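# Extract the small nail from the wooden block

## Task

Draw the little nail that sticks up from the top of the wooden block until most of its length is out. The robot's own body may brush the nail only lightly; firmer contact counts as failure. When the scene ends, anything still in a gripper drops, and a result that holds only because the robot is supporting it is not counted as success.

## Robot and tools

Robot: two six-joint arms, left_arm and right_arm, each ending in a parallel two-finger gripper. Joint order in every row and every result list, per arm: waist, shoulder, elbow, wrist pitch, wrist yaw, wrist roll. The waist and shoulder signs are flipped compared with the URDF, both in what you send and in what comes back. The stated ranges use URDF signs: waist -2.618 to 3.054 (so -3.054 to 2.618 in your numbers), shoulder 0.000 to 3.142 (so -3.142 to 0), elbow 0.000 to 3.142, wrist pitch -1.571 to 1.571, wrist yaw -1.571 to 1.571, wrist roll -2.094 to 2.094 rad. Real ends may differ by up to 0.036 rad.

Frame: one shared scene frame. Origin sits on the table top midway between the arms, +z up, +x out across the table, left_arm on the +y side. Bases: left_arm at (-0.017, +0.269, 0) m, right_arm at (-0.039, -0.354, 0) m, each turned slightly about z. The names left and right do not match image sides. Gripper fingers point along its own +z and spread along its y; the reported end-effector point lies between the pads, roughly 1 cm short of the tips.

Row format: a flat list of 14 numbers, each in [-1, 1]: left_arm's six joint numbers then its opening, then right_arm's six joint numbers then its opening. Always send all 14, even if one arm stays still. Joint numbers are scaled offsets, not angles: 1.0 equals 1.202 rad for waist, 1.258 shoulder, 1.238 elbow, 2.073 wrist pitch, 2.022 for wrist yaw and wrist roll. The opening is absolute, not an offset: +1 fully open, -1 closed.

execute_actions(actions): a list of actions; each action is a table of at most 15 rows, each row lasting one 1/30 s step; if fewer rows are given the last one repeats to fill 15 steps (0.5 s). Joint offsets in every row are measured from the arm's angles at the start of that action, not from the previous row; the first action of a call starts from the last reported angles. An action that would push a joint more than 0.036 rad beyond its range is rejected for both arms; a malformed or failing first action rejects the whole call. An empty list just returns state and images.

move(target, speed, blocking): target is one 14-number row; its joint offsets count from the Joint positions in the latest result that printed them. All joints travel together so they finish at once, taking 0.5 to 10 s; the gripper usually follows a curve. speed is the top rate in rad/s of the joint with the longest way to go, 0.01 to 2, default 0.5. It ignores obstacles and the other arm. blocking=false returns after 0.5 s while motion continues; you must then use wait or stop before sending further rows or moves.

wait(seconds): 0 to 10 s, arms keep their last command; returns early if a running move ends. stop(): brakes a running move (needs room; fingers keep moving). zoom_image(camera, region): camera is cam_high, cam_low, cam_work, cam_left_wrist or cam_right_wrist; region [x0, y0, x1, y1] in pixels, top-left origin, at most 504 by 504. All images are 504x504. read_manual(section): licence texts only, default "licences". finished_scene(scene): ends scene number given; irreversible; reports success.

Motion limits: each joint's command is kept within a lead of its measured angle (0.202 rad waist, 0.258 shoulder, 0.238 elbow, 0.573 wrist pitch, 0.522 wrist yaw and roll), and targets are scaled back if they would move the gripper more than 70 mm in one step, so big changes take several actions; finish unfinished motion with further commands. Zero offsets can let an arm droop; to hold a pose, first command back to the wanted angles, then zeros, correcting if it still sags.

Results: a state line per arm with gripper position (m) and quaternion wxyz (less accurate at long reach); Joint positions and velocities per arm (rad, rad/s) plus finger gap in m (0.094 fully open); grip_measured on the command scale; Joint targets currently driven; joint torques (offset, noisy). "joint sent to its limit" means a joint was stopped at its end; absence does not prove more room. "joint command not followed" means a clearance check altered targets. A move adds a "move:" line: ending (done, off_target, moving, held, fault), limits=held or limits=none, and each arm's joint farthest from target. FAULT, MOTOR HOT (from 75 °C) and OVER-TEMPERATURE FAULT lines report stops; 90 °C halts an arm for 10 s, 100 °C makes it drop.

Gripping: command an opening about 0.03 below grip_measured for a firm hold, less for a gentler one. Pad force tops out near 50–62 N; very thin parts get less.

Avoid: pressing the nail with fingers or arm beyond a light touch (use a tool or other object if present), leaving the result dependent on the robot, knocking anything off the table, arm-to-arm collisions, fast impacts and hard pushing (faster moves and targets farther past contact press harder), and long heavy holding that heats motors. Loose items may occasionally get nudged by outside pushes.

Each tool is called after "Request:" as name(argument=value, ...) on one line, values as JSON.

## Session

Request:
execute_actions(actions=[])

Scene clock: 0.00 s.
left_arm: end_effector_position=(+0.4608, +0.0040, +0.2990) grip_measured=+1.000 end_effector_quat_wxyz=(+0.246, -0.230, +0.722, -0.605) | right_arm: end_effector_position=(-0.0042, -0.1883, +0.1730) grip_measured=+1.000 end_effector_quat_wxyz=(+0.060, -0.263, +0.962, +0.038)
Joint names: [waist, shoulder, elbow, wrist pitch, wrist yaw, wrist roll]
Joint positions: left_arm=[ 0.219 -1.759  1.357  0.231  0.526 -1.406  0.094] | right_arm=[-1.558 -1.085  1.114 -1.484  0.081  0.905  0.094]
Joint velocities: left_arm=[ 0.002  0.002 -0.007 -0.007  0.037 -0.037  0.   ] | right_arm=[ 0.022 -0.002  0.002 -0.007  0.066 -0.037  0.   ]
Joint torques (N m, as the arm reports them, + toward a larger Joint positions number): no reading
Motor temperatures (°C, as the motors report them): left_arm=[26 26 25 33 27 27] | right_arm=[24 25 25 28 26 27]
Joint targets: left_arm=[0.219 -1.751 1.365 0.228 0.527 -1.400] | right_arm=[-1.558 -1.077 1.126 -1.482 0.090 0.905]
camera_calibration (this result's frames):
cam_left_wrist: T_world_to_cam=[[0.244418, -0.0355839, 0.969017, -0.400051], [-0.954927, -0.182434, 0.234165, 0.39532], [0.168449, -0.982574, -0.0785702, 0.0679191], [0, 0, 0, 1]] pos_world=[0.46384, 0.12462, 0.300423]
cam_right_wrist: T_world_to_cam=[[0.182124, -0.980269, -0.0768356, -0.164195], [-0.851808, -0.196325, 0.485674, -0.10151], [-0.491176, -0.0230037, -0.870756, 0.266004], [0, 0, 0, 1]] pos_world=[0.0740918, -0.174765, 0.268309]

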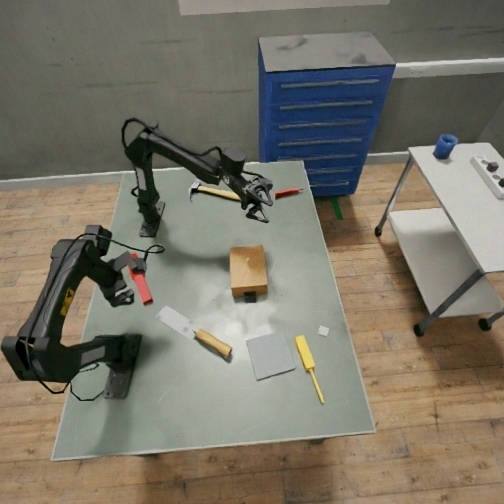

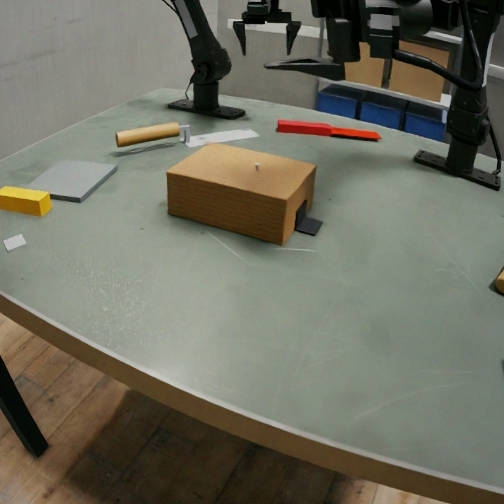

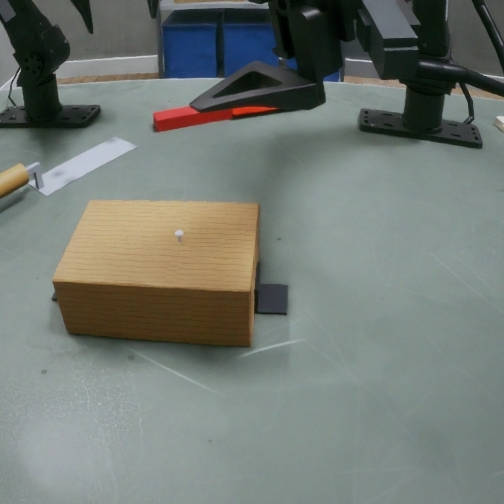

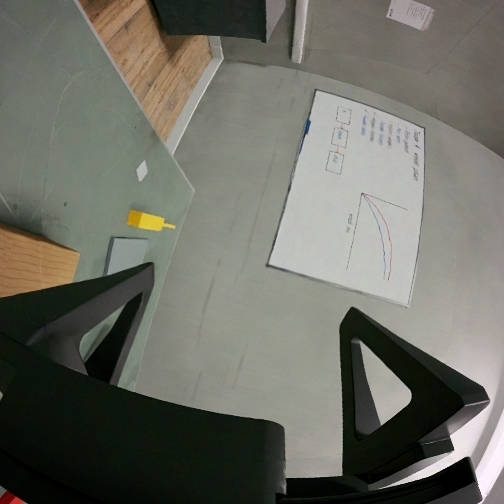

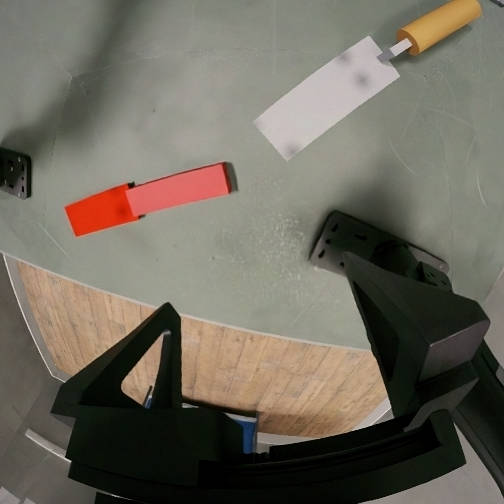

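Request:
move(target=[-0.674,0.108,0.0,-0.728,-0.26,1,1, 0,0,0,0,0,0,1], speed=1.2)

Scene clock: 3.03 s.
left_arm: end_effector_position=(+0.2467, +0.3990, +0.1212) grip_measured=+1.000 end_effector_quat_wxyz=(+0.008, +0.072, +0.997, -0.001) | right_arm: end_effector_position=(-0.0042, -0.1883, +0.1730) grip_measured=+1.000 end_effector_quat_wxyz=(+0.060, -0.263, +0.962, +0.038)
Joint names: [waist, shoulder, elbow, wrist pitch, wrist yaw, wrist roll]
Joint positions: left_arm=[-0.585 -1.646  1.357 -1.27   0.01   0.604  0.094] | right_arm=[-1.558 -1.085  1.114 -1.484  0.081  0.905  0.094]
Joint velocities: left_arm=[ 0.002  0.007 -0.012 -0.007 -0.037 -0.081  0.   ] | right_arm=[-0.002 -0.002  0.007  0.022 -0.007 -0.022  0.   ]
Joint torques (N m, as the arm reports them, + toward a larger Joint positions number): left_arm=[-0.55  8.27  5.09  0.43 -0.08  0.11] | right_arm=[0.   1.6  4.62 0.65 0.05 0.  ]
Motor temperatures (°C, as the motors report them): left_arm=[26 27 25 33 27 27] | right_arm=[24 25 25 28 26 27]
Joint targets: left_arm=[-0.591 -1.623 1.357 -1.279 0.000 0.616] | right_arm=[-1.558 -1.085 1.114 -1.484 0.081 0.905]
move: off_target (left_arm); limits=none; left_arm: farthest joint: the shoulder, 0.022 radians from its target (0.136 radians at the start); right_arm: farthest joint: the waist, 0.000 radians from its target (0.000 radians at the start)
camera_calibration (this result's frames):
cam_left_wrist: T_world_to_cam=[[0.0994404, -0.994476, -0.0335878, 0.378471], [-0.866773, -0.10315, 0.487919, 0.22048], [-0.488689, -0.0194059, -0.872242, 0.352182], [0, 0, 0, 1]] pos_world=[0.325578, 0.405958, 0.212324]
cam_right_wrist: T_world_to_cam=[[0.182124, -0.980269, -0.0768356, -0.164195], [-0.851808, -0.196325, 0.485674, -0.10151], [-0.491176, -0.0230037, -0.870756, 0.266004], [0, 0, 0, 1]] pos_world=[0.0740918, -0.174765, 0.268309]

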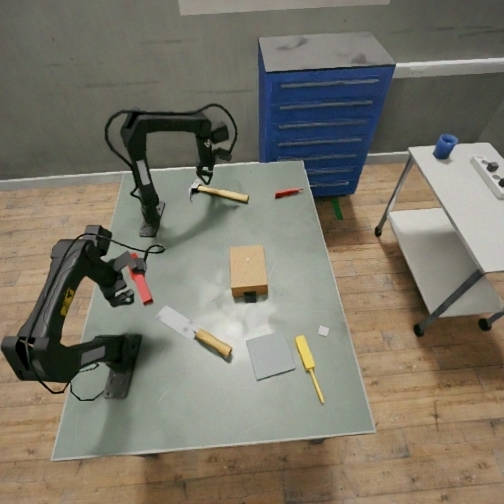

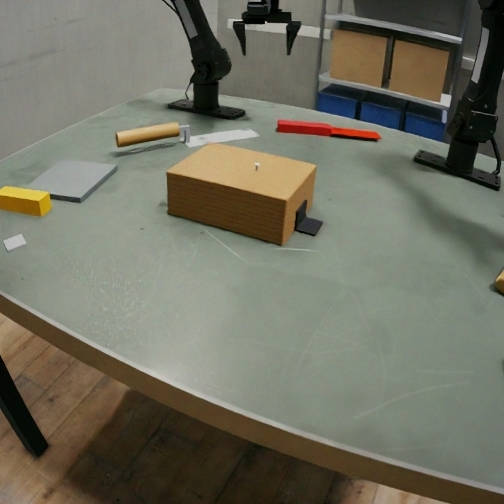

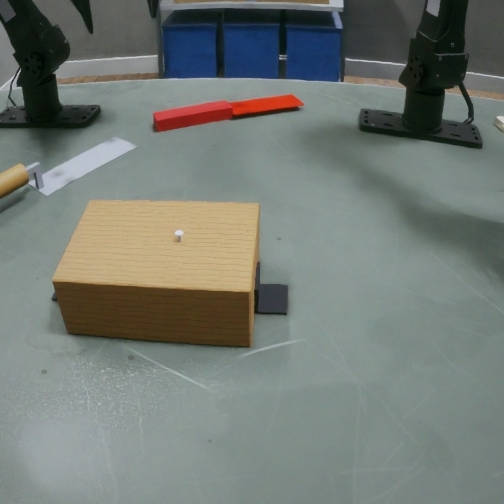

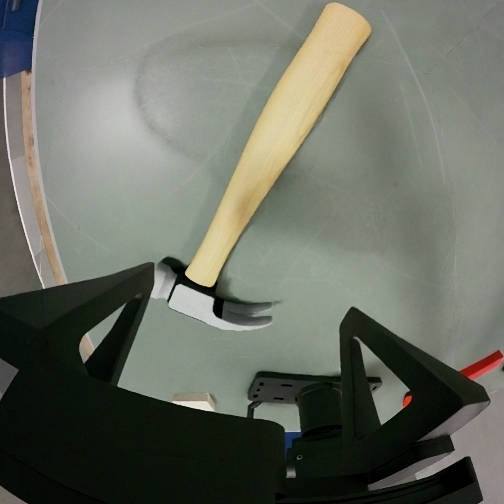

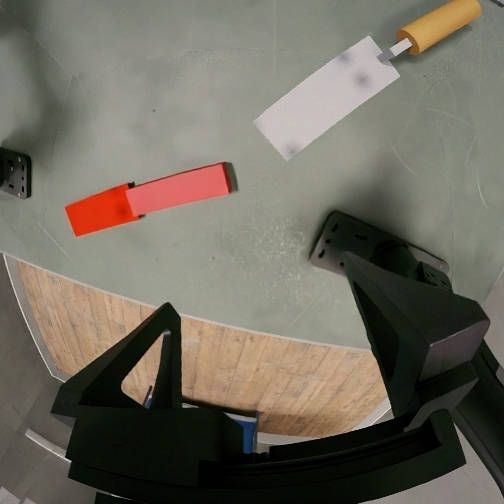

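Request:
move(target=[-0.047,-0.126,-0.22,0.19,-0.005,0.147,1, 0,0,0,0,0,0,1], speed=0.35)

Scene clock: 5.23 s.
left_arm: end_effector_position=(+0.2494, +0.4162, +0.0186) grip_measured=+1.000 end_effector_quat_wxyz=(+0.001, +0.192, +0.981, -0.003) | right_arm: end_effector_position=(-0.0042, -0.1883, +0.1730) grip_measured=+1.000 end_effector_quat_wxyz=(+0.060, -0.263, +0.962, +0.038)
Joint names: [waist, shoulder, elbow, wrist pitch, wrist yaw, wrist roll]
Joint positions: left_arm=[-0.629 -1.792  1.104 -0.885  0.006  0.891  0.094] | right_arm=[-1.558 -1.085  1.114 -1.484  0.081  0.905  0.094]
Joint velocities: left_arm=[-0.027 -0.002 -0.002  0.051 -0.037 -0.022  0.   ] | right_arm=[ 0.007  0.002  0.017  0.037 -0.022 -0.037  0.   ]
Joint torques (N m, as the arm reports them, + toward a larger Joint positions number): left_arm=[-0.83  6.35  3.35  0.6  -0.07  0.1 ] | right_arm=[-0.01  1.58  4.61  0.65  0.05  0.01]
Motor temperatures (°C, as the motors report them): left_arm=[26 27 25 33 27 27] | right_arm=[24 25 25 28 26 27]
Joint targets: left_arm=[-0.641 -1.804 1.084 -0.876 -0.000 0.902] | right_arm=[-1.558 -1.085 1.114 -1.484 0.081 0.905]
move: done; limits=none; left_arm: farthest joint: the elbow, 0.020 radians from its target (0.272 radians at the start); right_arm: farthest joint: the waist, 0.000 radians from its target (0.000 radians at the start)
camera_calibration (this result's frames):
cam_left_wrist: T_world_to_cam=[[-0.141631, -0.989371, -0.0329509, 0.449909], [-0.860357, 0.106562, 0.498428, 0.185568], [-0.489619, 0.0989421, -0.866305, 0.215151], [0, 0, 0, 1]] pos_world=[0.328718, 0.404065, 0.108719]
cam_right_wrist: T_world_to_cam=[[0.182138, -0.980257, -0.0769514, -0.164152], [-0.851617, -0.196387, 0.485985, -0.101627], [-0.491502, -0.0229834, -0.870573, 0.265937], [0, 0, 0, 1]] pos_world=[0.0740599, -0.174757, 0.268275]

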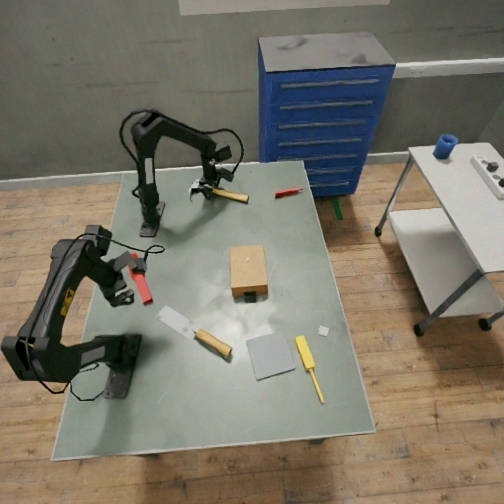

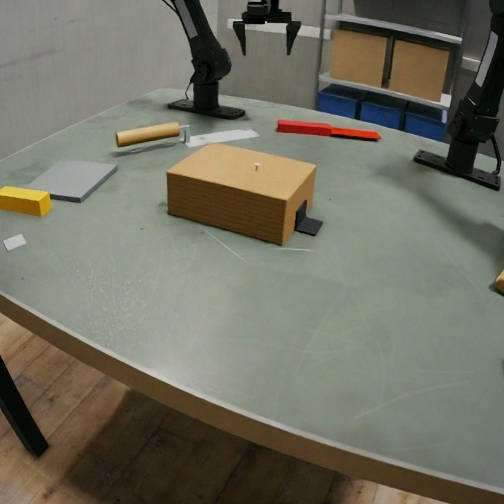

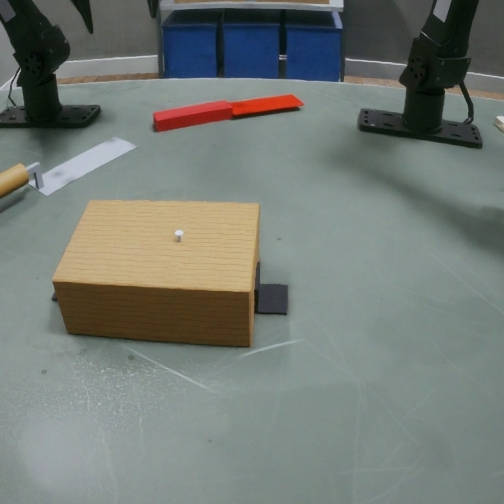

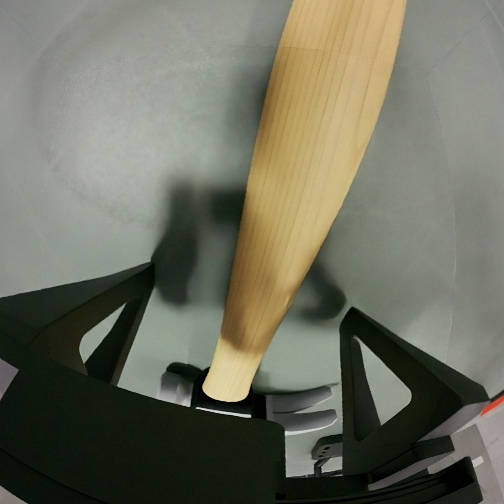

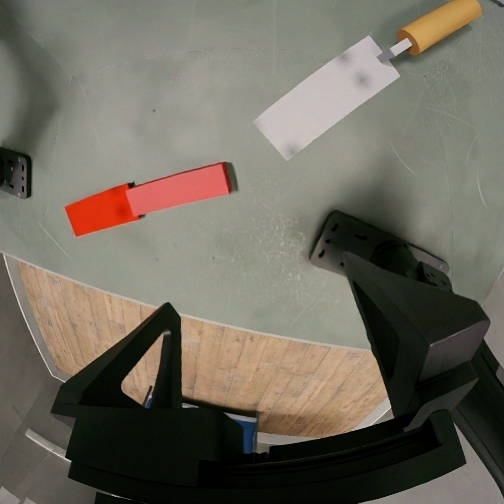

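Request:
move(target=[0,-0.01,0,0,0,0,-1, 0.5,0.07,-0.42,0.4,-0.04,-0.447,0.3], speed=1.0)

Request:
move(target=[0,0.28,0.1,0,0,0,-1, 0.5,0.0,0,0.53,0,0,0.3], speed=1.0)

Scene clock: 7.57 s.
left_arm: end_effector_position=(+0.2495, +0.4163, +0.0186) grip_measured=-0.500 end_effector_quat_wxyz=(+0.002, +0.192, +0.981, -0.003) | right_arm: end_effector_position=(+0.1220, -0.1704, +0.0760) grip_measured=+0.303 end_effector_quat_wxyz=(+0.213, -0.398, +0.888, +0.094)
Joint names: [waist, shoulder, elbow, wrist pitch, wrist yaw, wrist roll]
Joint positions: left_arm=[-0.629 -1.792  1.104 -0.884  0.006  0.891  0.023] | right_arm=[-0.966 -1.029  0.6   -0.673  0.007  0.007  0.061]
Joint velocities: left_arm=[-0.007  0.002 -0.017  0.022  0.037 -0.022  0.001] | right_arm=[ 0.017 -0.002 -0.022  0.022  0.007 -0.022  0.   ]
Joint torques (N m, as the arm reports them, + toward a larger Joint positions number): left_arm=[-0.04  6.21  4.6   0.46 -0.01  0.02] | right_arm=[ 0.77  3.98  4.85  1.43 -0.07 -0.04]
Motor temperatures (°C, as the motors report them): left_arm=[26 27 25 33 27 27] | right_arm=[24 25 25 28 26 27]
Joint targets: left_arm=[-0.629 -1.805 1.104 -0.884 0.006 0.891] | right_arm=[-0.957 -0.996 0.594 -0.654 -0.000 0.001]
move: off_target (right_arm); limits=none; left_arm: farthest joint: the shoulder, 0.012 radians from its target (0.012 radians at the start); right_arm: farthest joint: the shoulder, 0.032 radians from its target (0.088 radians at the start)
camera_calibration (this result's frames):
cam_left_wrist: T_world_to_cam=[[-0.141997, -0.989311, -0.0331818, 0.450037], [-0.860484, 0.106798, 0.498158, 0.185573], [-0.489289, 0.0992893, -0.866451, 0.214963], [0, 0, 0, 1]] pos_world=[0.328766, 0.404064, 0.108743]
cam_right_wrist: T_world_to_cam=[[0.49153, -0.8586, -0.145616, -0.18888], [-0.841529, -0.511319, 0.174305, 0.0253064], [-0.224114, 0.0368639, -0.973865, 0.229298], [0, 0, 0, 1]] pos_world=[0.165525, -0.157685, 0.19139]

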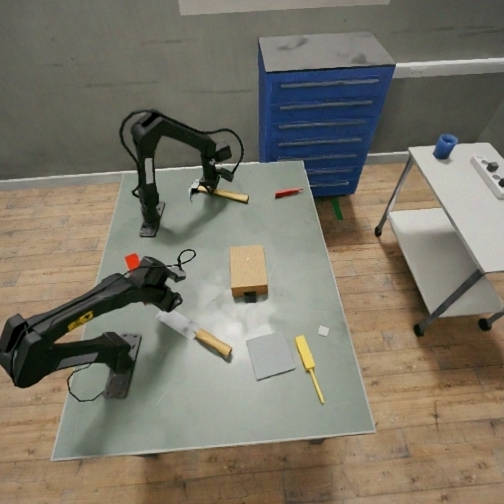

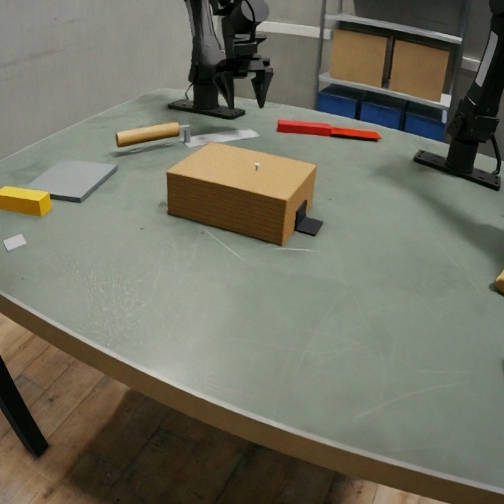

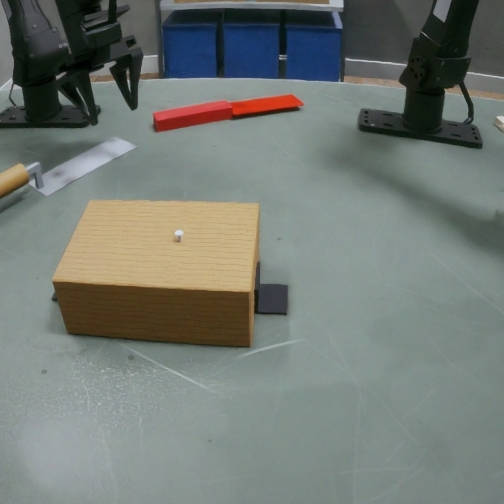

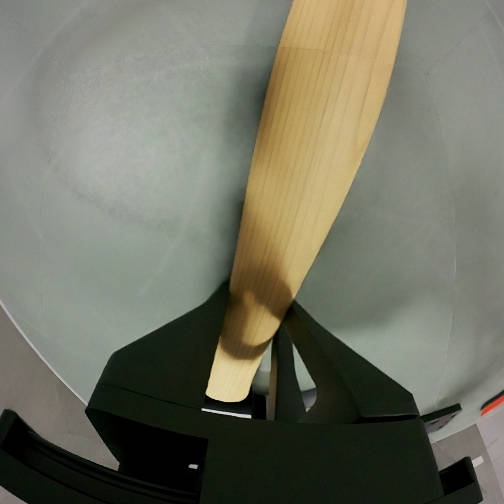

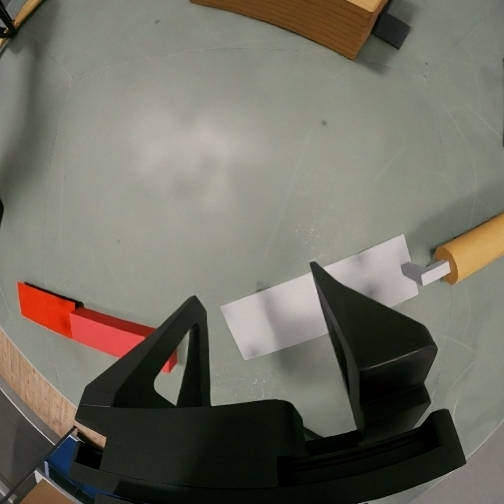

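Scene clock: 9.53 s.
left_arm: end_effector_position=(+0.2802, +0.4321, +0.1388) grip_measured=-0.500 end_effector_quat_wxyz=(+0.151, +0.190, +0.963, +0.119) | right_arm: end_effector_position=(+0.3285, -0.2564, +0.2918) grip_measured=+0.303 end_effector_quat_wxyz=(+0.693, -0.088, +0.710, +0.091)
Joint names: [waist, shoulder, elbow, wrist pitch, wrist yaw, wrist roll]
Joint positions: left_arm=[-0.629 -1.473  1.184 -0.896  0.012  0.891  0.023] | right_arm=[-0.374 -1.029  0.6    0.405  0.004  0.007  0.061]
Joint velocities: left_arm=[ 0.012  0.017 -0.037  0.007  0.066  0.022 -0.   ] | right_arm=[ 0.007  0.007 -0.017  0.007 -0.037  0.007 -0.   ]
Joint torques (N m, as the arm reports them, + toward a larger Joint positions number): left_arm=[ 0.2   8.18  8.48  1.36 -0.03 -0.02] | right_arm=[0.7  2.44 5.78 2.18 0.02 0.01]
Motor temperatures (°C, as the motors report them): left_arm=[26 28 26 33 27 27] | right_arm=[24 25 25 29 26 27]
Joint targets: left_arm=[-0.629 -1.440 1.228 -0.884 0.007 0.891] | right_arm=[-0.365 -1.029 0.600 0.426 0.007 0.007]
move: off_target (left_arm, right_arm); limits=none; left_arm: farthest joint: the elbow, 0.044 radians from its target (0.123 radians at the start); right_arm: farthest joint: the wrist pitch, 0.021 radians from its target (1.099 radians at the start)
camera_calibration (this result's frames):
cam_left_wrist: T_world_to_cam=[[-0.0935642, -0.962763, -0.253639, 0.479549], [-0.979953, 0.0440464, 0.194301, 0.253179], [-0.175894, 0.266734, -0.947583, 0.183632], [0, 0, 0, 1]] pos_world=[0.325272, 0.40156, 0.246446]
cam_right_wrist: T_world_to_cam=[[0.217899, -0.910205, -0.352203, -0.195872], [-0.653857, 0.131768, -0.745056, 0.489013], [0.724563, 0.392638, -0.566431, 0.149659], [0, 0, 0, 1]] pos_world=[0.253987, -0.301482, 0.380127]

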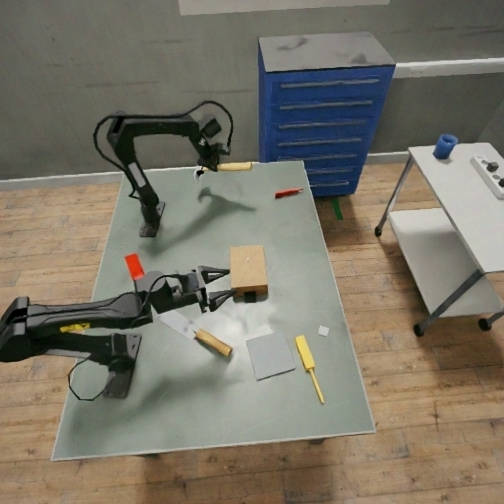

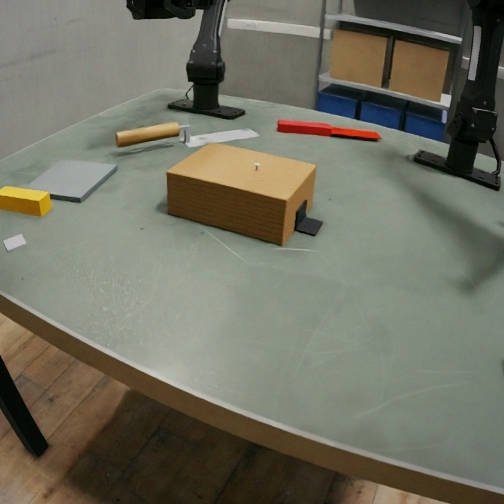

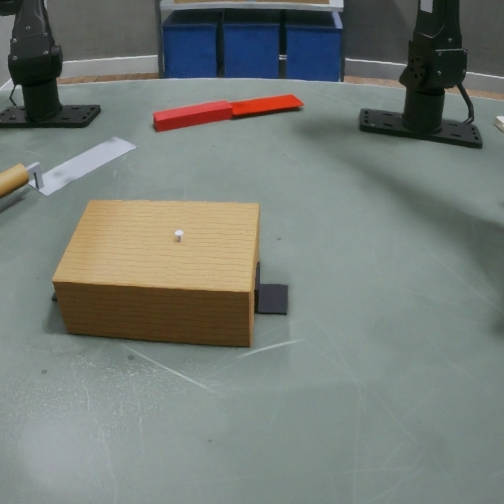

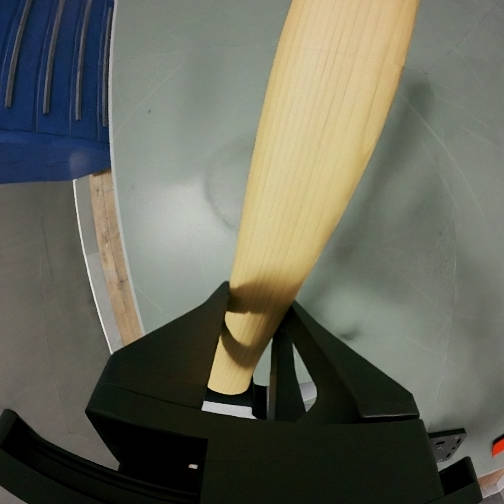

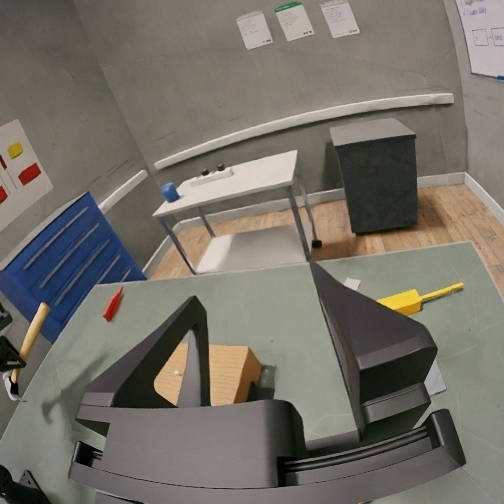

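Request:
move(target=[0.865,-0.18,-0.333,1,0,-0.104,-1, 0,0.0,0,0.01,0,0,0.3], speed=0.7)

Request:
move(target=[0,-0.075,0.015,0.058,0,0,-1, 0,0.0,0,0.01,0,0,0.3], speed=0.12)

Request:
zoom_image(camera="cam_work", region=[140, 180, 300, 290])

Request:
zoom_image(camera="cam_high", region=[215, 215, 285, 285])

Scene clock: 13.67 s.
left_arm: end_effector_position=(+0.4085, +0.0151, +0.2372) grip_measured=-0.501 end_effector_quat_wxyz=(+0.738, +0.388, +0.551, +0.047) | right_arm: end_effector_position=(+0.3285, -0.2564, +0.2920) grip_measured=+0.303 end_effector_quat_wxyz=(+0.693, -0.088, +0.710, +0.091)
Joint names: [waist, shoulder, elbow, wrist pitch, wrist yaw, wrist roll]
Joint positions: left_arm=[ 0.409 -1.716  0.759  1.05   0.017  0.675  0.023] | right_arm=[-0.374 -1.029  0.6    0.406  0.004  0.007  0.061]
Joint velocities: left_arm=[-0.007 -0.012  0.007 -0.051 -0.007  0.037  0.001] | right_arm=[ 0.007  0.017  0.002 -0.007  0.022  0.081  0.001]
Joint torques (N m, as the arm reports them, + toward a larger Joint positions number): left_arm=[ 0.22  8.53  6.09  3.69 -0.06  0.07] | right_arm=[0.01 2.44 5.8  2.19 0.   0.  ]
Motor temperatures (°C, as the motors report them): left_arm=[26 28 26 35 27 27] | right_arm=[24 25 25 30 26 27]
Joint targets: left_arm=[0.411 -1.699 0.771 1.177 0.012 0.681] | right_arm=[-0.374 -1.029 0.600 0.426 0.004 0.007]
move: off_target (left_arm); limits=none; left_arm: farthest joint: the wrist pitch, 0.127 radians from its target (2.073 radians at the start); right_arm: farthest joint: the wrist pitch, 0.020 radians from its target (0.020 radians at the start)
camera_calibration (this result's frames):
cam_left_wrist: T_world_to_cam=[[-0.408372, -0.81377, -0.413535, 0.279386], [-0.181553, 0.51639, -0.836887, 0.289433], [0.894578, -0.266682, -0.358622, -0.158247], [0, 0, 0, 1]] pos_world=[0.308205, 0.0356938, 0.301007]
cam_right_wrist: T_world_to_cam=[[0.218159, -0.910136, -0.35222, -0.195868], [-0.653307, 0.131913, -0.745513, 0.489147], [0.724981, 0.392748, -0.56582, 0.149476], [0, 0, 0, 1]] pos_world=[0.253927, -0.301498, 0.380253]

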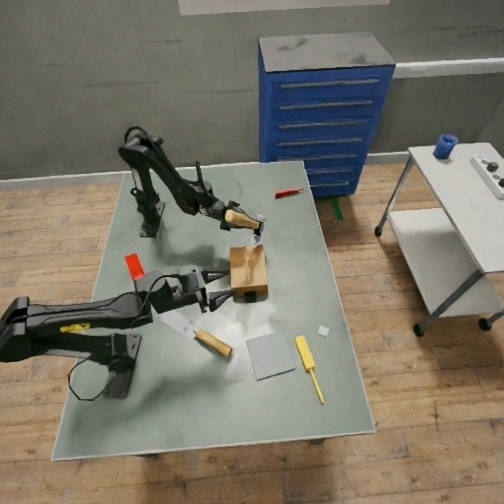

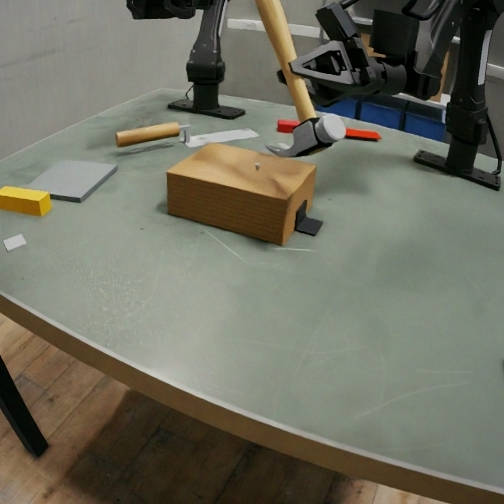

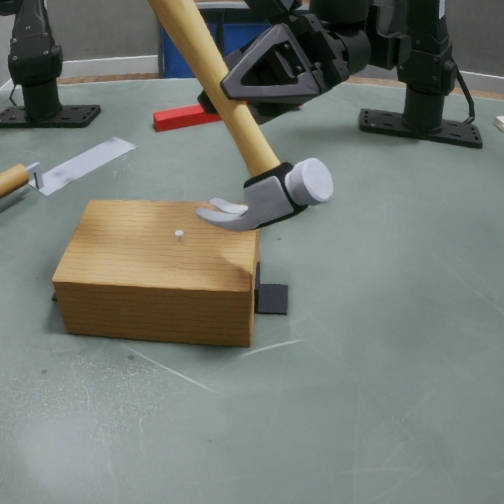

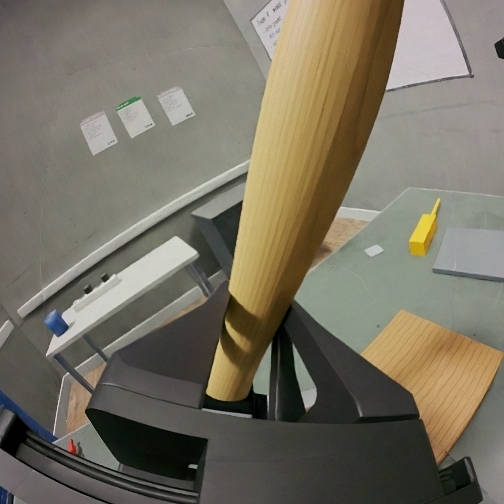

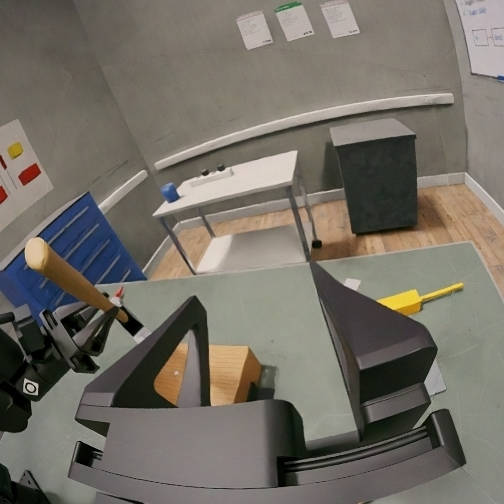

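Scene clock: 15.03 s.
left_arm: end_effector_position=(+0.4153, +0.0112, +0.1913) grip_measured=-0.501 end_effector_quat_wxyz=(+0.709, +0.403, +0.577, +0.042) | right_arm: end_effector_position=(+0.3285, -0.2564, +0.2922) grip_measured=+0.303 end_effector_quat_wxyz=(+0.693, -0.088, +0.709, +0.091)
Joint names: [waist, shoulder, elbow, wrist pitch, wrist yaw, wrist roll]
Joint positions: left_arm=[ 0.409 -1.817  0.75   1.077  0.017  0.669  0.023] | right_arm=[-0.374 -1.029  0.6    0.407  0.004  0.007  0.061]
Joint velocities: left_arm=[-0.007  0.007  0.012 -0.007 -0.007 -0.022 -0.001] | right_arm=[ 0.007  0.017  0.012  0.022 -0.022 -0.051 -0.001]
Joint torques (N m, as the arm reports them, + toward a larger Joint positions number): left_arm=[ 0.04  8.33  6.7   3.35 -0.01  0.06] | right_arm=[ 0.    2.43  5.79  2.19 -0.01  0.01]
Motor temperatures (°C, as the motors report them): left_arm=[26 28 26 36 27 27] | right_arm=[24 25 25 30 26 27]
Joint targets: left_arm=[0.409 -1.810 0.778 1.170 0.017 0.675] | right_arm=[-0.374 -1.029 0.600 0.427 0.004 0.007]
move: off_target (left_arm); limits=none; left_arm: farthest joint: the wrist pitch, 0.093 radians from its target (0.120 radians at the start); right_arm: farthest joint: the wrist pitch, 0.020 radians from its target (0.021 radians at the start)
camera_calibration (this result's frames):
cam_left_wrist: T_world_to_cam=[[-0.439203, -0.798496, -0.411709, 0.272292], [-0.242901, 0.546752, -0.801287, 0.27267], [0.864927, -0.251924, -0.434091, -0.155222], [0, 0, 0, 1]] pos_world=[0.320079, 0.0292374, 0.263212]
cam_right_wrist: T_world_to_cam=[[0.218419, -0.910068, -0.352236, -0.195864], [-0.652757, 0.132059, -0.745969, 0.489281], [0.725398, 0.392858, -0.565209, 0.149292], [0, 0, 0, 1]] pos_world=[0.253866, -0.301514, 0.380379]

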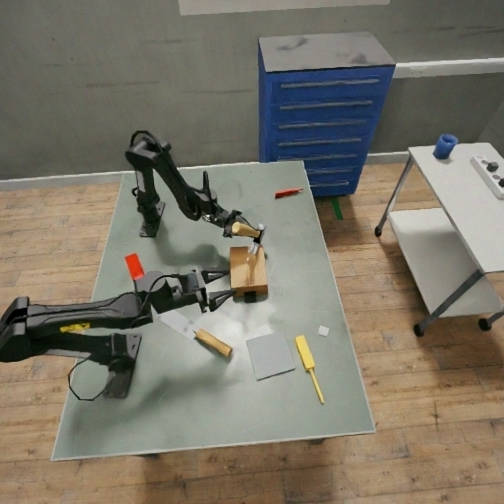

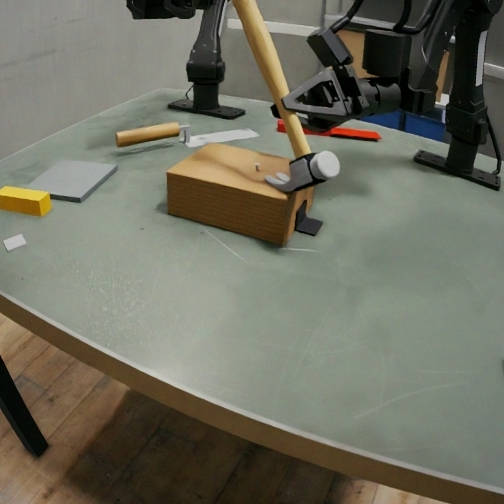

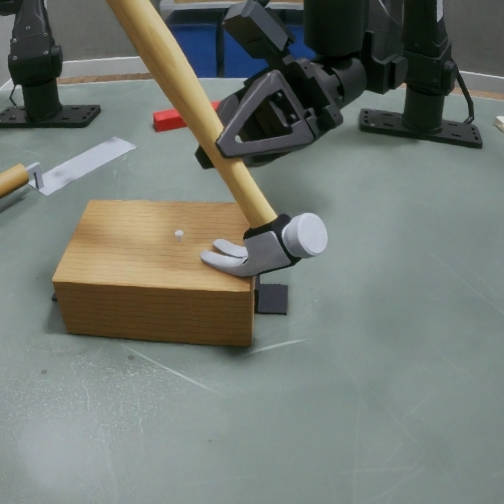

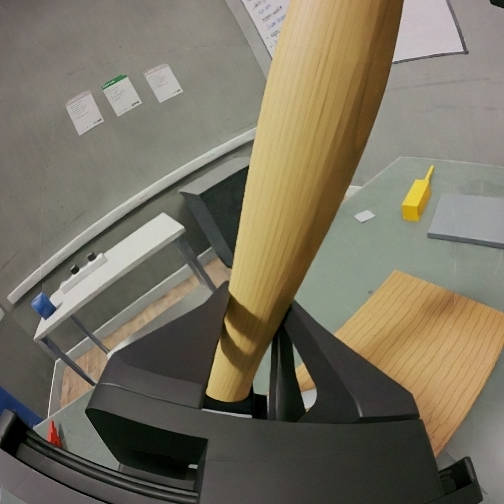

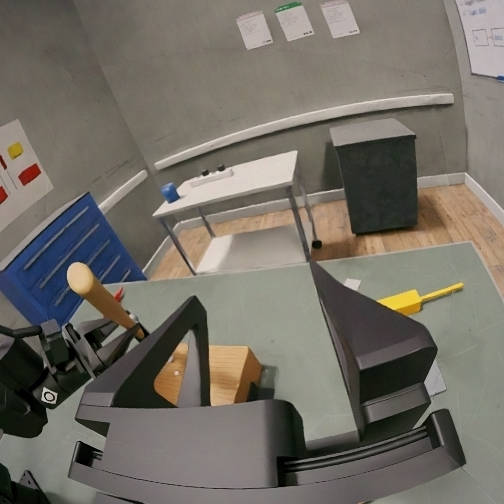

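Region (140, 180, 300, 290) of cam_work's 504x504 image, scaled by 3.150, with more detail than that image has; it fills the top 346 rows of this view, and the rest is white.

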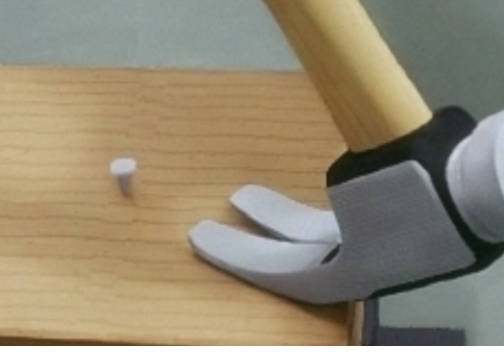

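Region (215, 215, 285, 285) of cam_high's 504x504 image, scaled by 7.200, with more detail than that image has.

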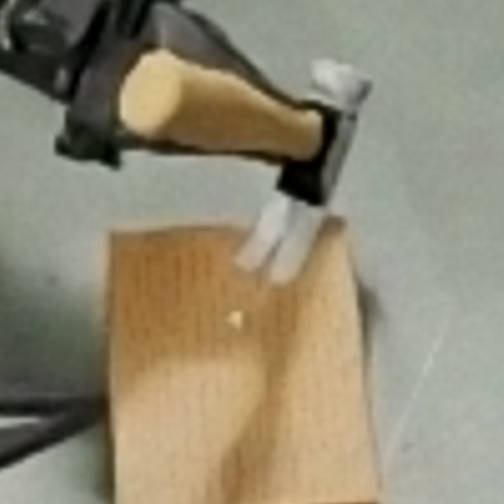

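Request:
execute_actions(actions=[])

Scene clock: 18.33 s.
left_arm: end_effector_position=(+0.4153, +0.0112, +0.1911) grip_measured=-0.501 end_effector_quat_wxyz=(+0.709, +0.403, +0.577, +0.042) | right_arm: end_effector_position=(+0.3285, -0.2564, +0.2922) grip_measured=+0.303 end_effector_quat_wxyz=(+0.693, -0.088, +0.709, +0.091)
Joint names: [waist, shoulder, elbow, wrist pitch, wrist yaw, wrist roll]
Joint positions: left_arm=[ 0.409 -1.818  0.75   1.077  0.017  0.669  0.023] | right_arm=[-0.374 -1.029  0.6    0.407  0.004  0.007  0.061]
Joint velocities: left_arm=[ 0.007  0.022  0.002 -0.037  0.051  0.022  0.001] | right_arm=[ 0.007  0.002 -0.002  0.051  0.037  0.051 -0.001]
Joint torques (N m, as the arm reports them, + toward a larger Joint positions number): left_arm=[-0.03  8.34  6.58  3.37 -0.01  0.06] | right_arm=[-0.01  2.44  5.78  2.19 -0.01  0.  ]
Motor temperatures (°C, as the motors report them): left_arm=[26 29 27 38 27 27] | right_arm=[24 25 26 31 26 27]
Joint targets: left_arm=[0.409 -1.810 0.778 1.170 0.017 0.675] | right_arm=[-0.374 -1.029 0.600 0.427 0.004 0.007]
camera_calibration (this result's frames):
cam_left_wrist: T_world_to_cam=[[-0.439339, -0.798417, -0.411719, 0.272273], [-0.243164, 0.546908, -0.801101, 0.272608], [0.864785, -0.251839, -0.434424, -0.155204], [0, 0, 0, 1]] pos_world=[0.320127, 0.0292094, 0.263062]
cam_right_wrist: T_world_to_cam=[[0.218419, -0.910068, -0.352236, -0.195864], [-0.652757, 0.132059, -0.745969, 0.489281], [0.725398, 0.392858, -0.565209, 0.149292], [0, 0, 0, 1]] pos_world=[0.253866, -0.301514, 0.380379]

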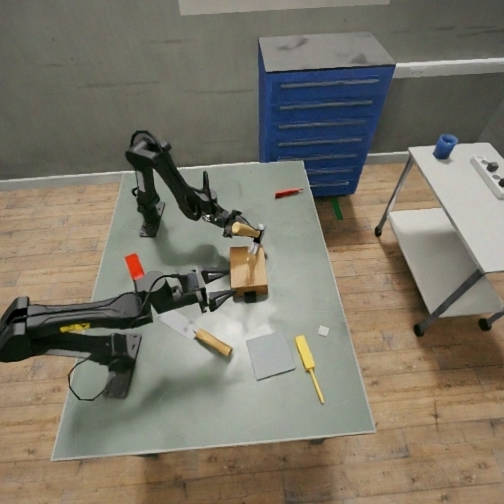

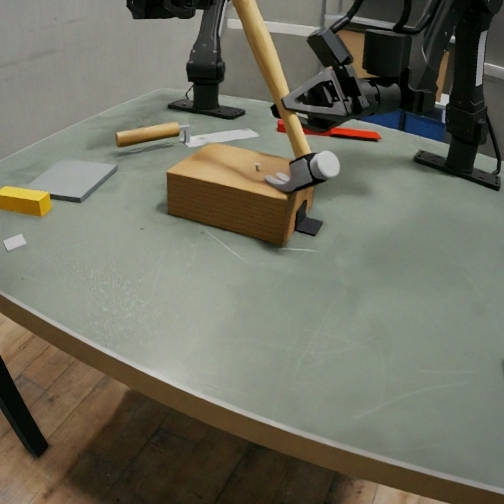

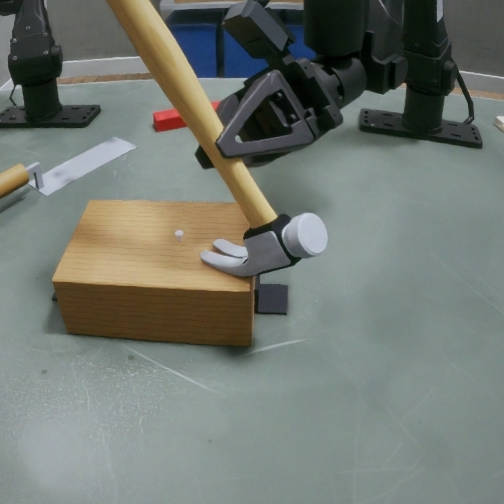

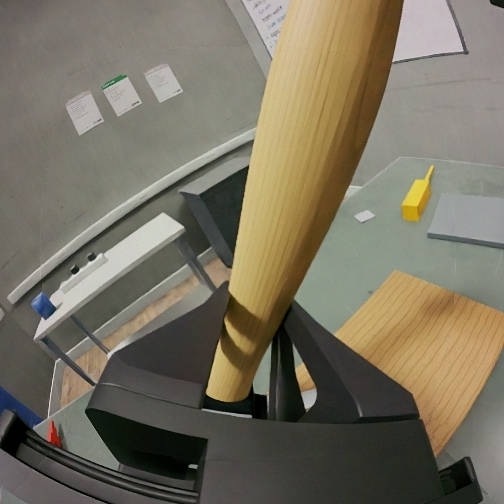

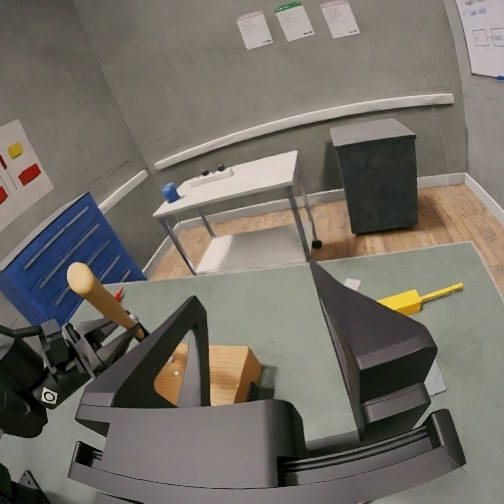

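Request:
move(target=[0.045,0.005,0.02,0.045,0,0,-1,0,0,0,0.01,0,0,0.3], speed=0.05)

Request:
zoom_image(camera="cam_work", region=[140, 180, 300, 290])

Request:
zoom_image(camera="cam_high", region=[215, 215, 285, 285])

Scene clock: 20.63 s.
left_arm: end_effector_position=(+0.4052, -0.0051, +0.1911) grip_measured=-0.501 end_effector_quat_wxyz=(+0.710, +0.412, +0.571, +0.030) | right_arm: end_effector_position=(+0.3285, -0.2564, +0.2923) grip_measured=+0.303 end_effector_quat_wxyz=(+0.694, -0.088, +0.709, +0.091)
Joint names: [waist, shoulder, elbow, wrist pitch, wrist yaw, wrist roll]
Joint positions: left_arm=[ 0.45  -1.818  0.75   1.077  0.009  0.667  0.023] | right_arm=[-0.374 -1.029  0.6    0.407  0.004  0.007  0.061]
Joint velocities: left_arm=[ 0.007  0.017 -0.017  0.037  0.007  0.007  0.   ] | right_arm=[ 0.002  0.002 -0.012 -0.051 -0.007  0.007 -0.   ]
Joint torques (N m, as the arm reports them, + toward a larger Joint positions number): left_arm=[1.12 8.27 6.41 3.35 0.05 0.01] | right_arm=[-0.03  2.44  5.78  2.2   0.    0.01]
Motor temperatures (°C, as the motors report them): left_arm=[26 29 27 39 27 27] | right_arm=[24 25 26 31 26 27]
Joint targets: left_arm=[0.463 -1.811 0.774 1.171 0.017 0.669] | right_arm=[-0.374 -1.029 0.600 0.427 0.004 0.007]
move: off_target (left_arm, right_arm); limits=none; left_arm: farthest joint: the wrist pitch, 0.093 radians from its target (0.093 radians at the start); right_arm: farthest joint: the wrist pitch, 0.021 radians from its target (0.021 radians at the start)
camera_calibration (this result's frames):
cam_left_wrist: T_world_to_cam=[[-0.466005, -0.783726, -0.410625, 0.265432], [-0.225669, 0.55403, -0.801326, 0.271982], [0.855519, -0.280757, -0.435043, -0.146872], [0, 0, 0, 1]] pos_world=[0.310723, 0.0161045, 0.263044]
cam_right_wrist: T_world_to_cam=[[0.218549, -0.910033, -0.352244, -0.195862], [-0.652482, 0.132131, -0.746196, 0.489348], [0.725606, 0.392913, -0.564903, 0.1492], [0, 0, 0, 1]] pos_world=[0.253835, -0.301522, 0.380442]

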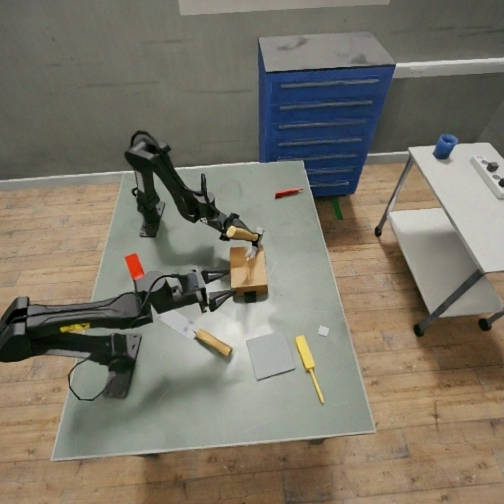

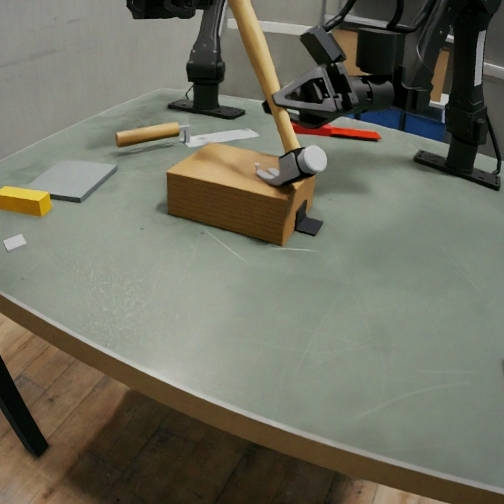

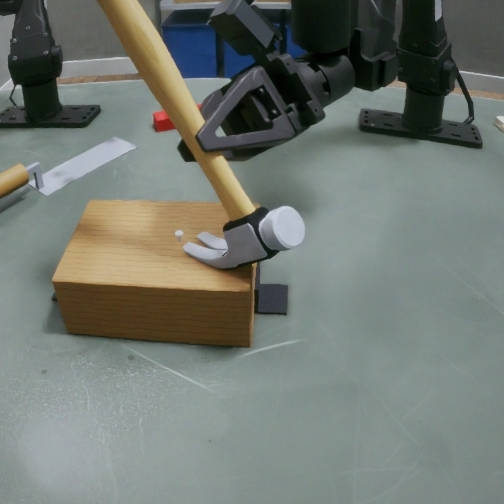

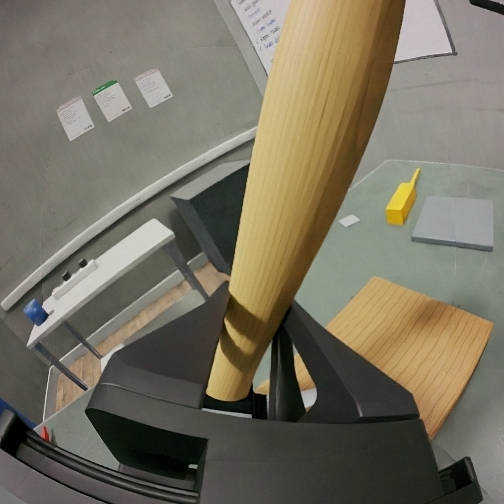

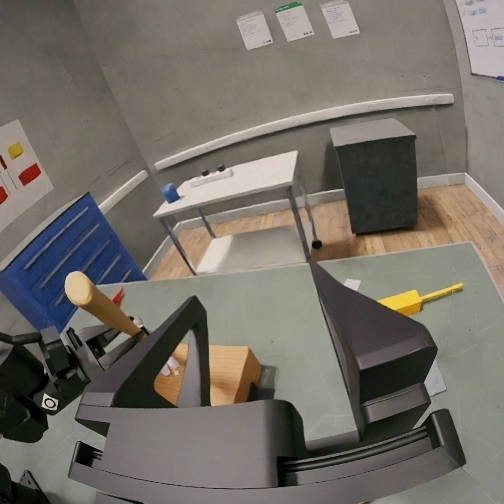

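Region (140, 180, 300, 290) of cam_work's 504x504 image, scaled by 3.150, with more detail than that image has; it fills the top 346 rows of this view, and the rest is white.

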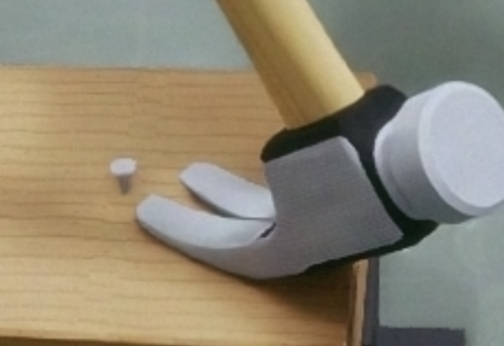

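Region (215, 215, 285, 285) of cam_high's 504x504 image, scaled by 7.200, with more detail than that image has.

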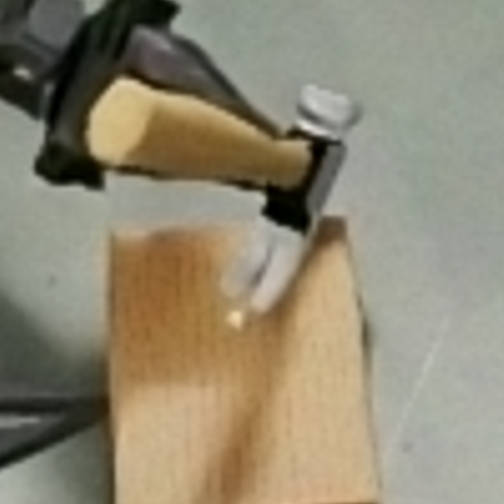

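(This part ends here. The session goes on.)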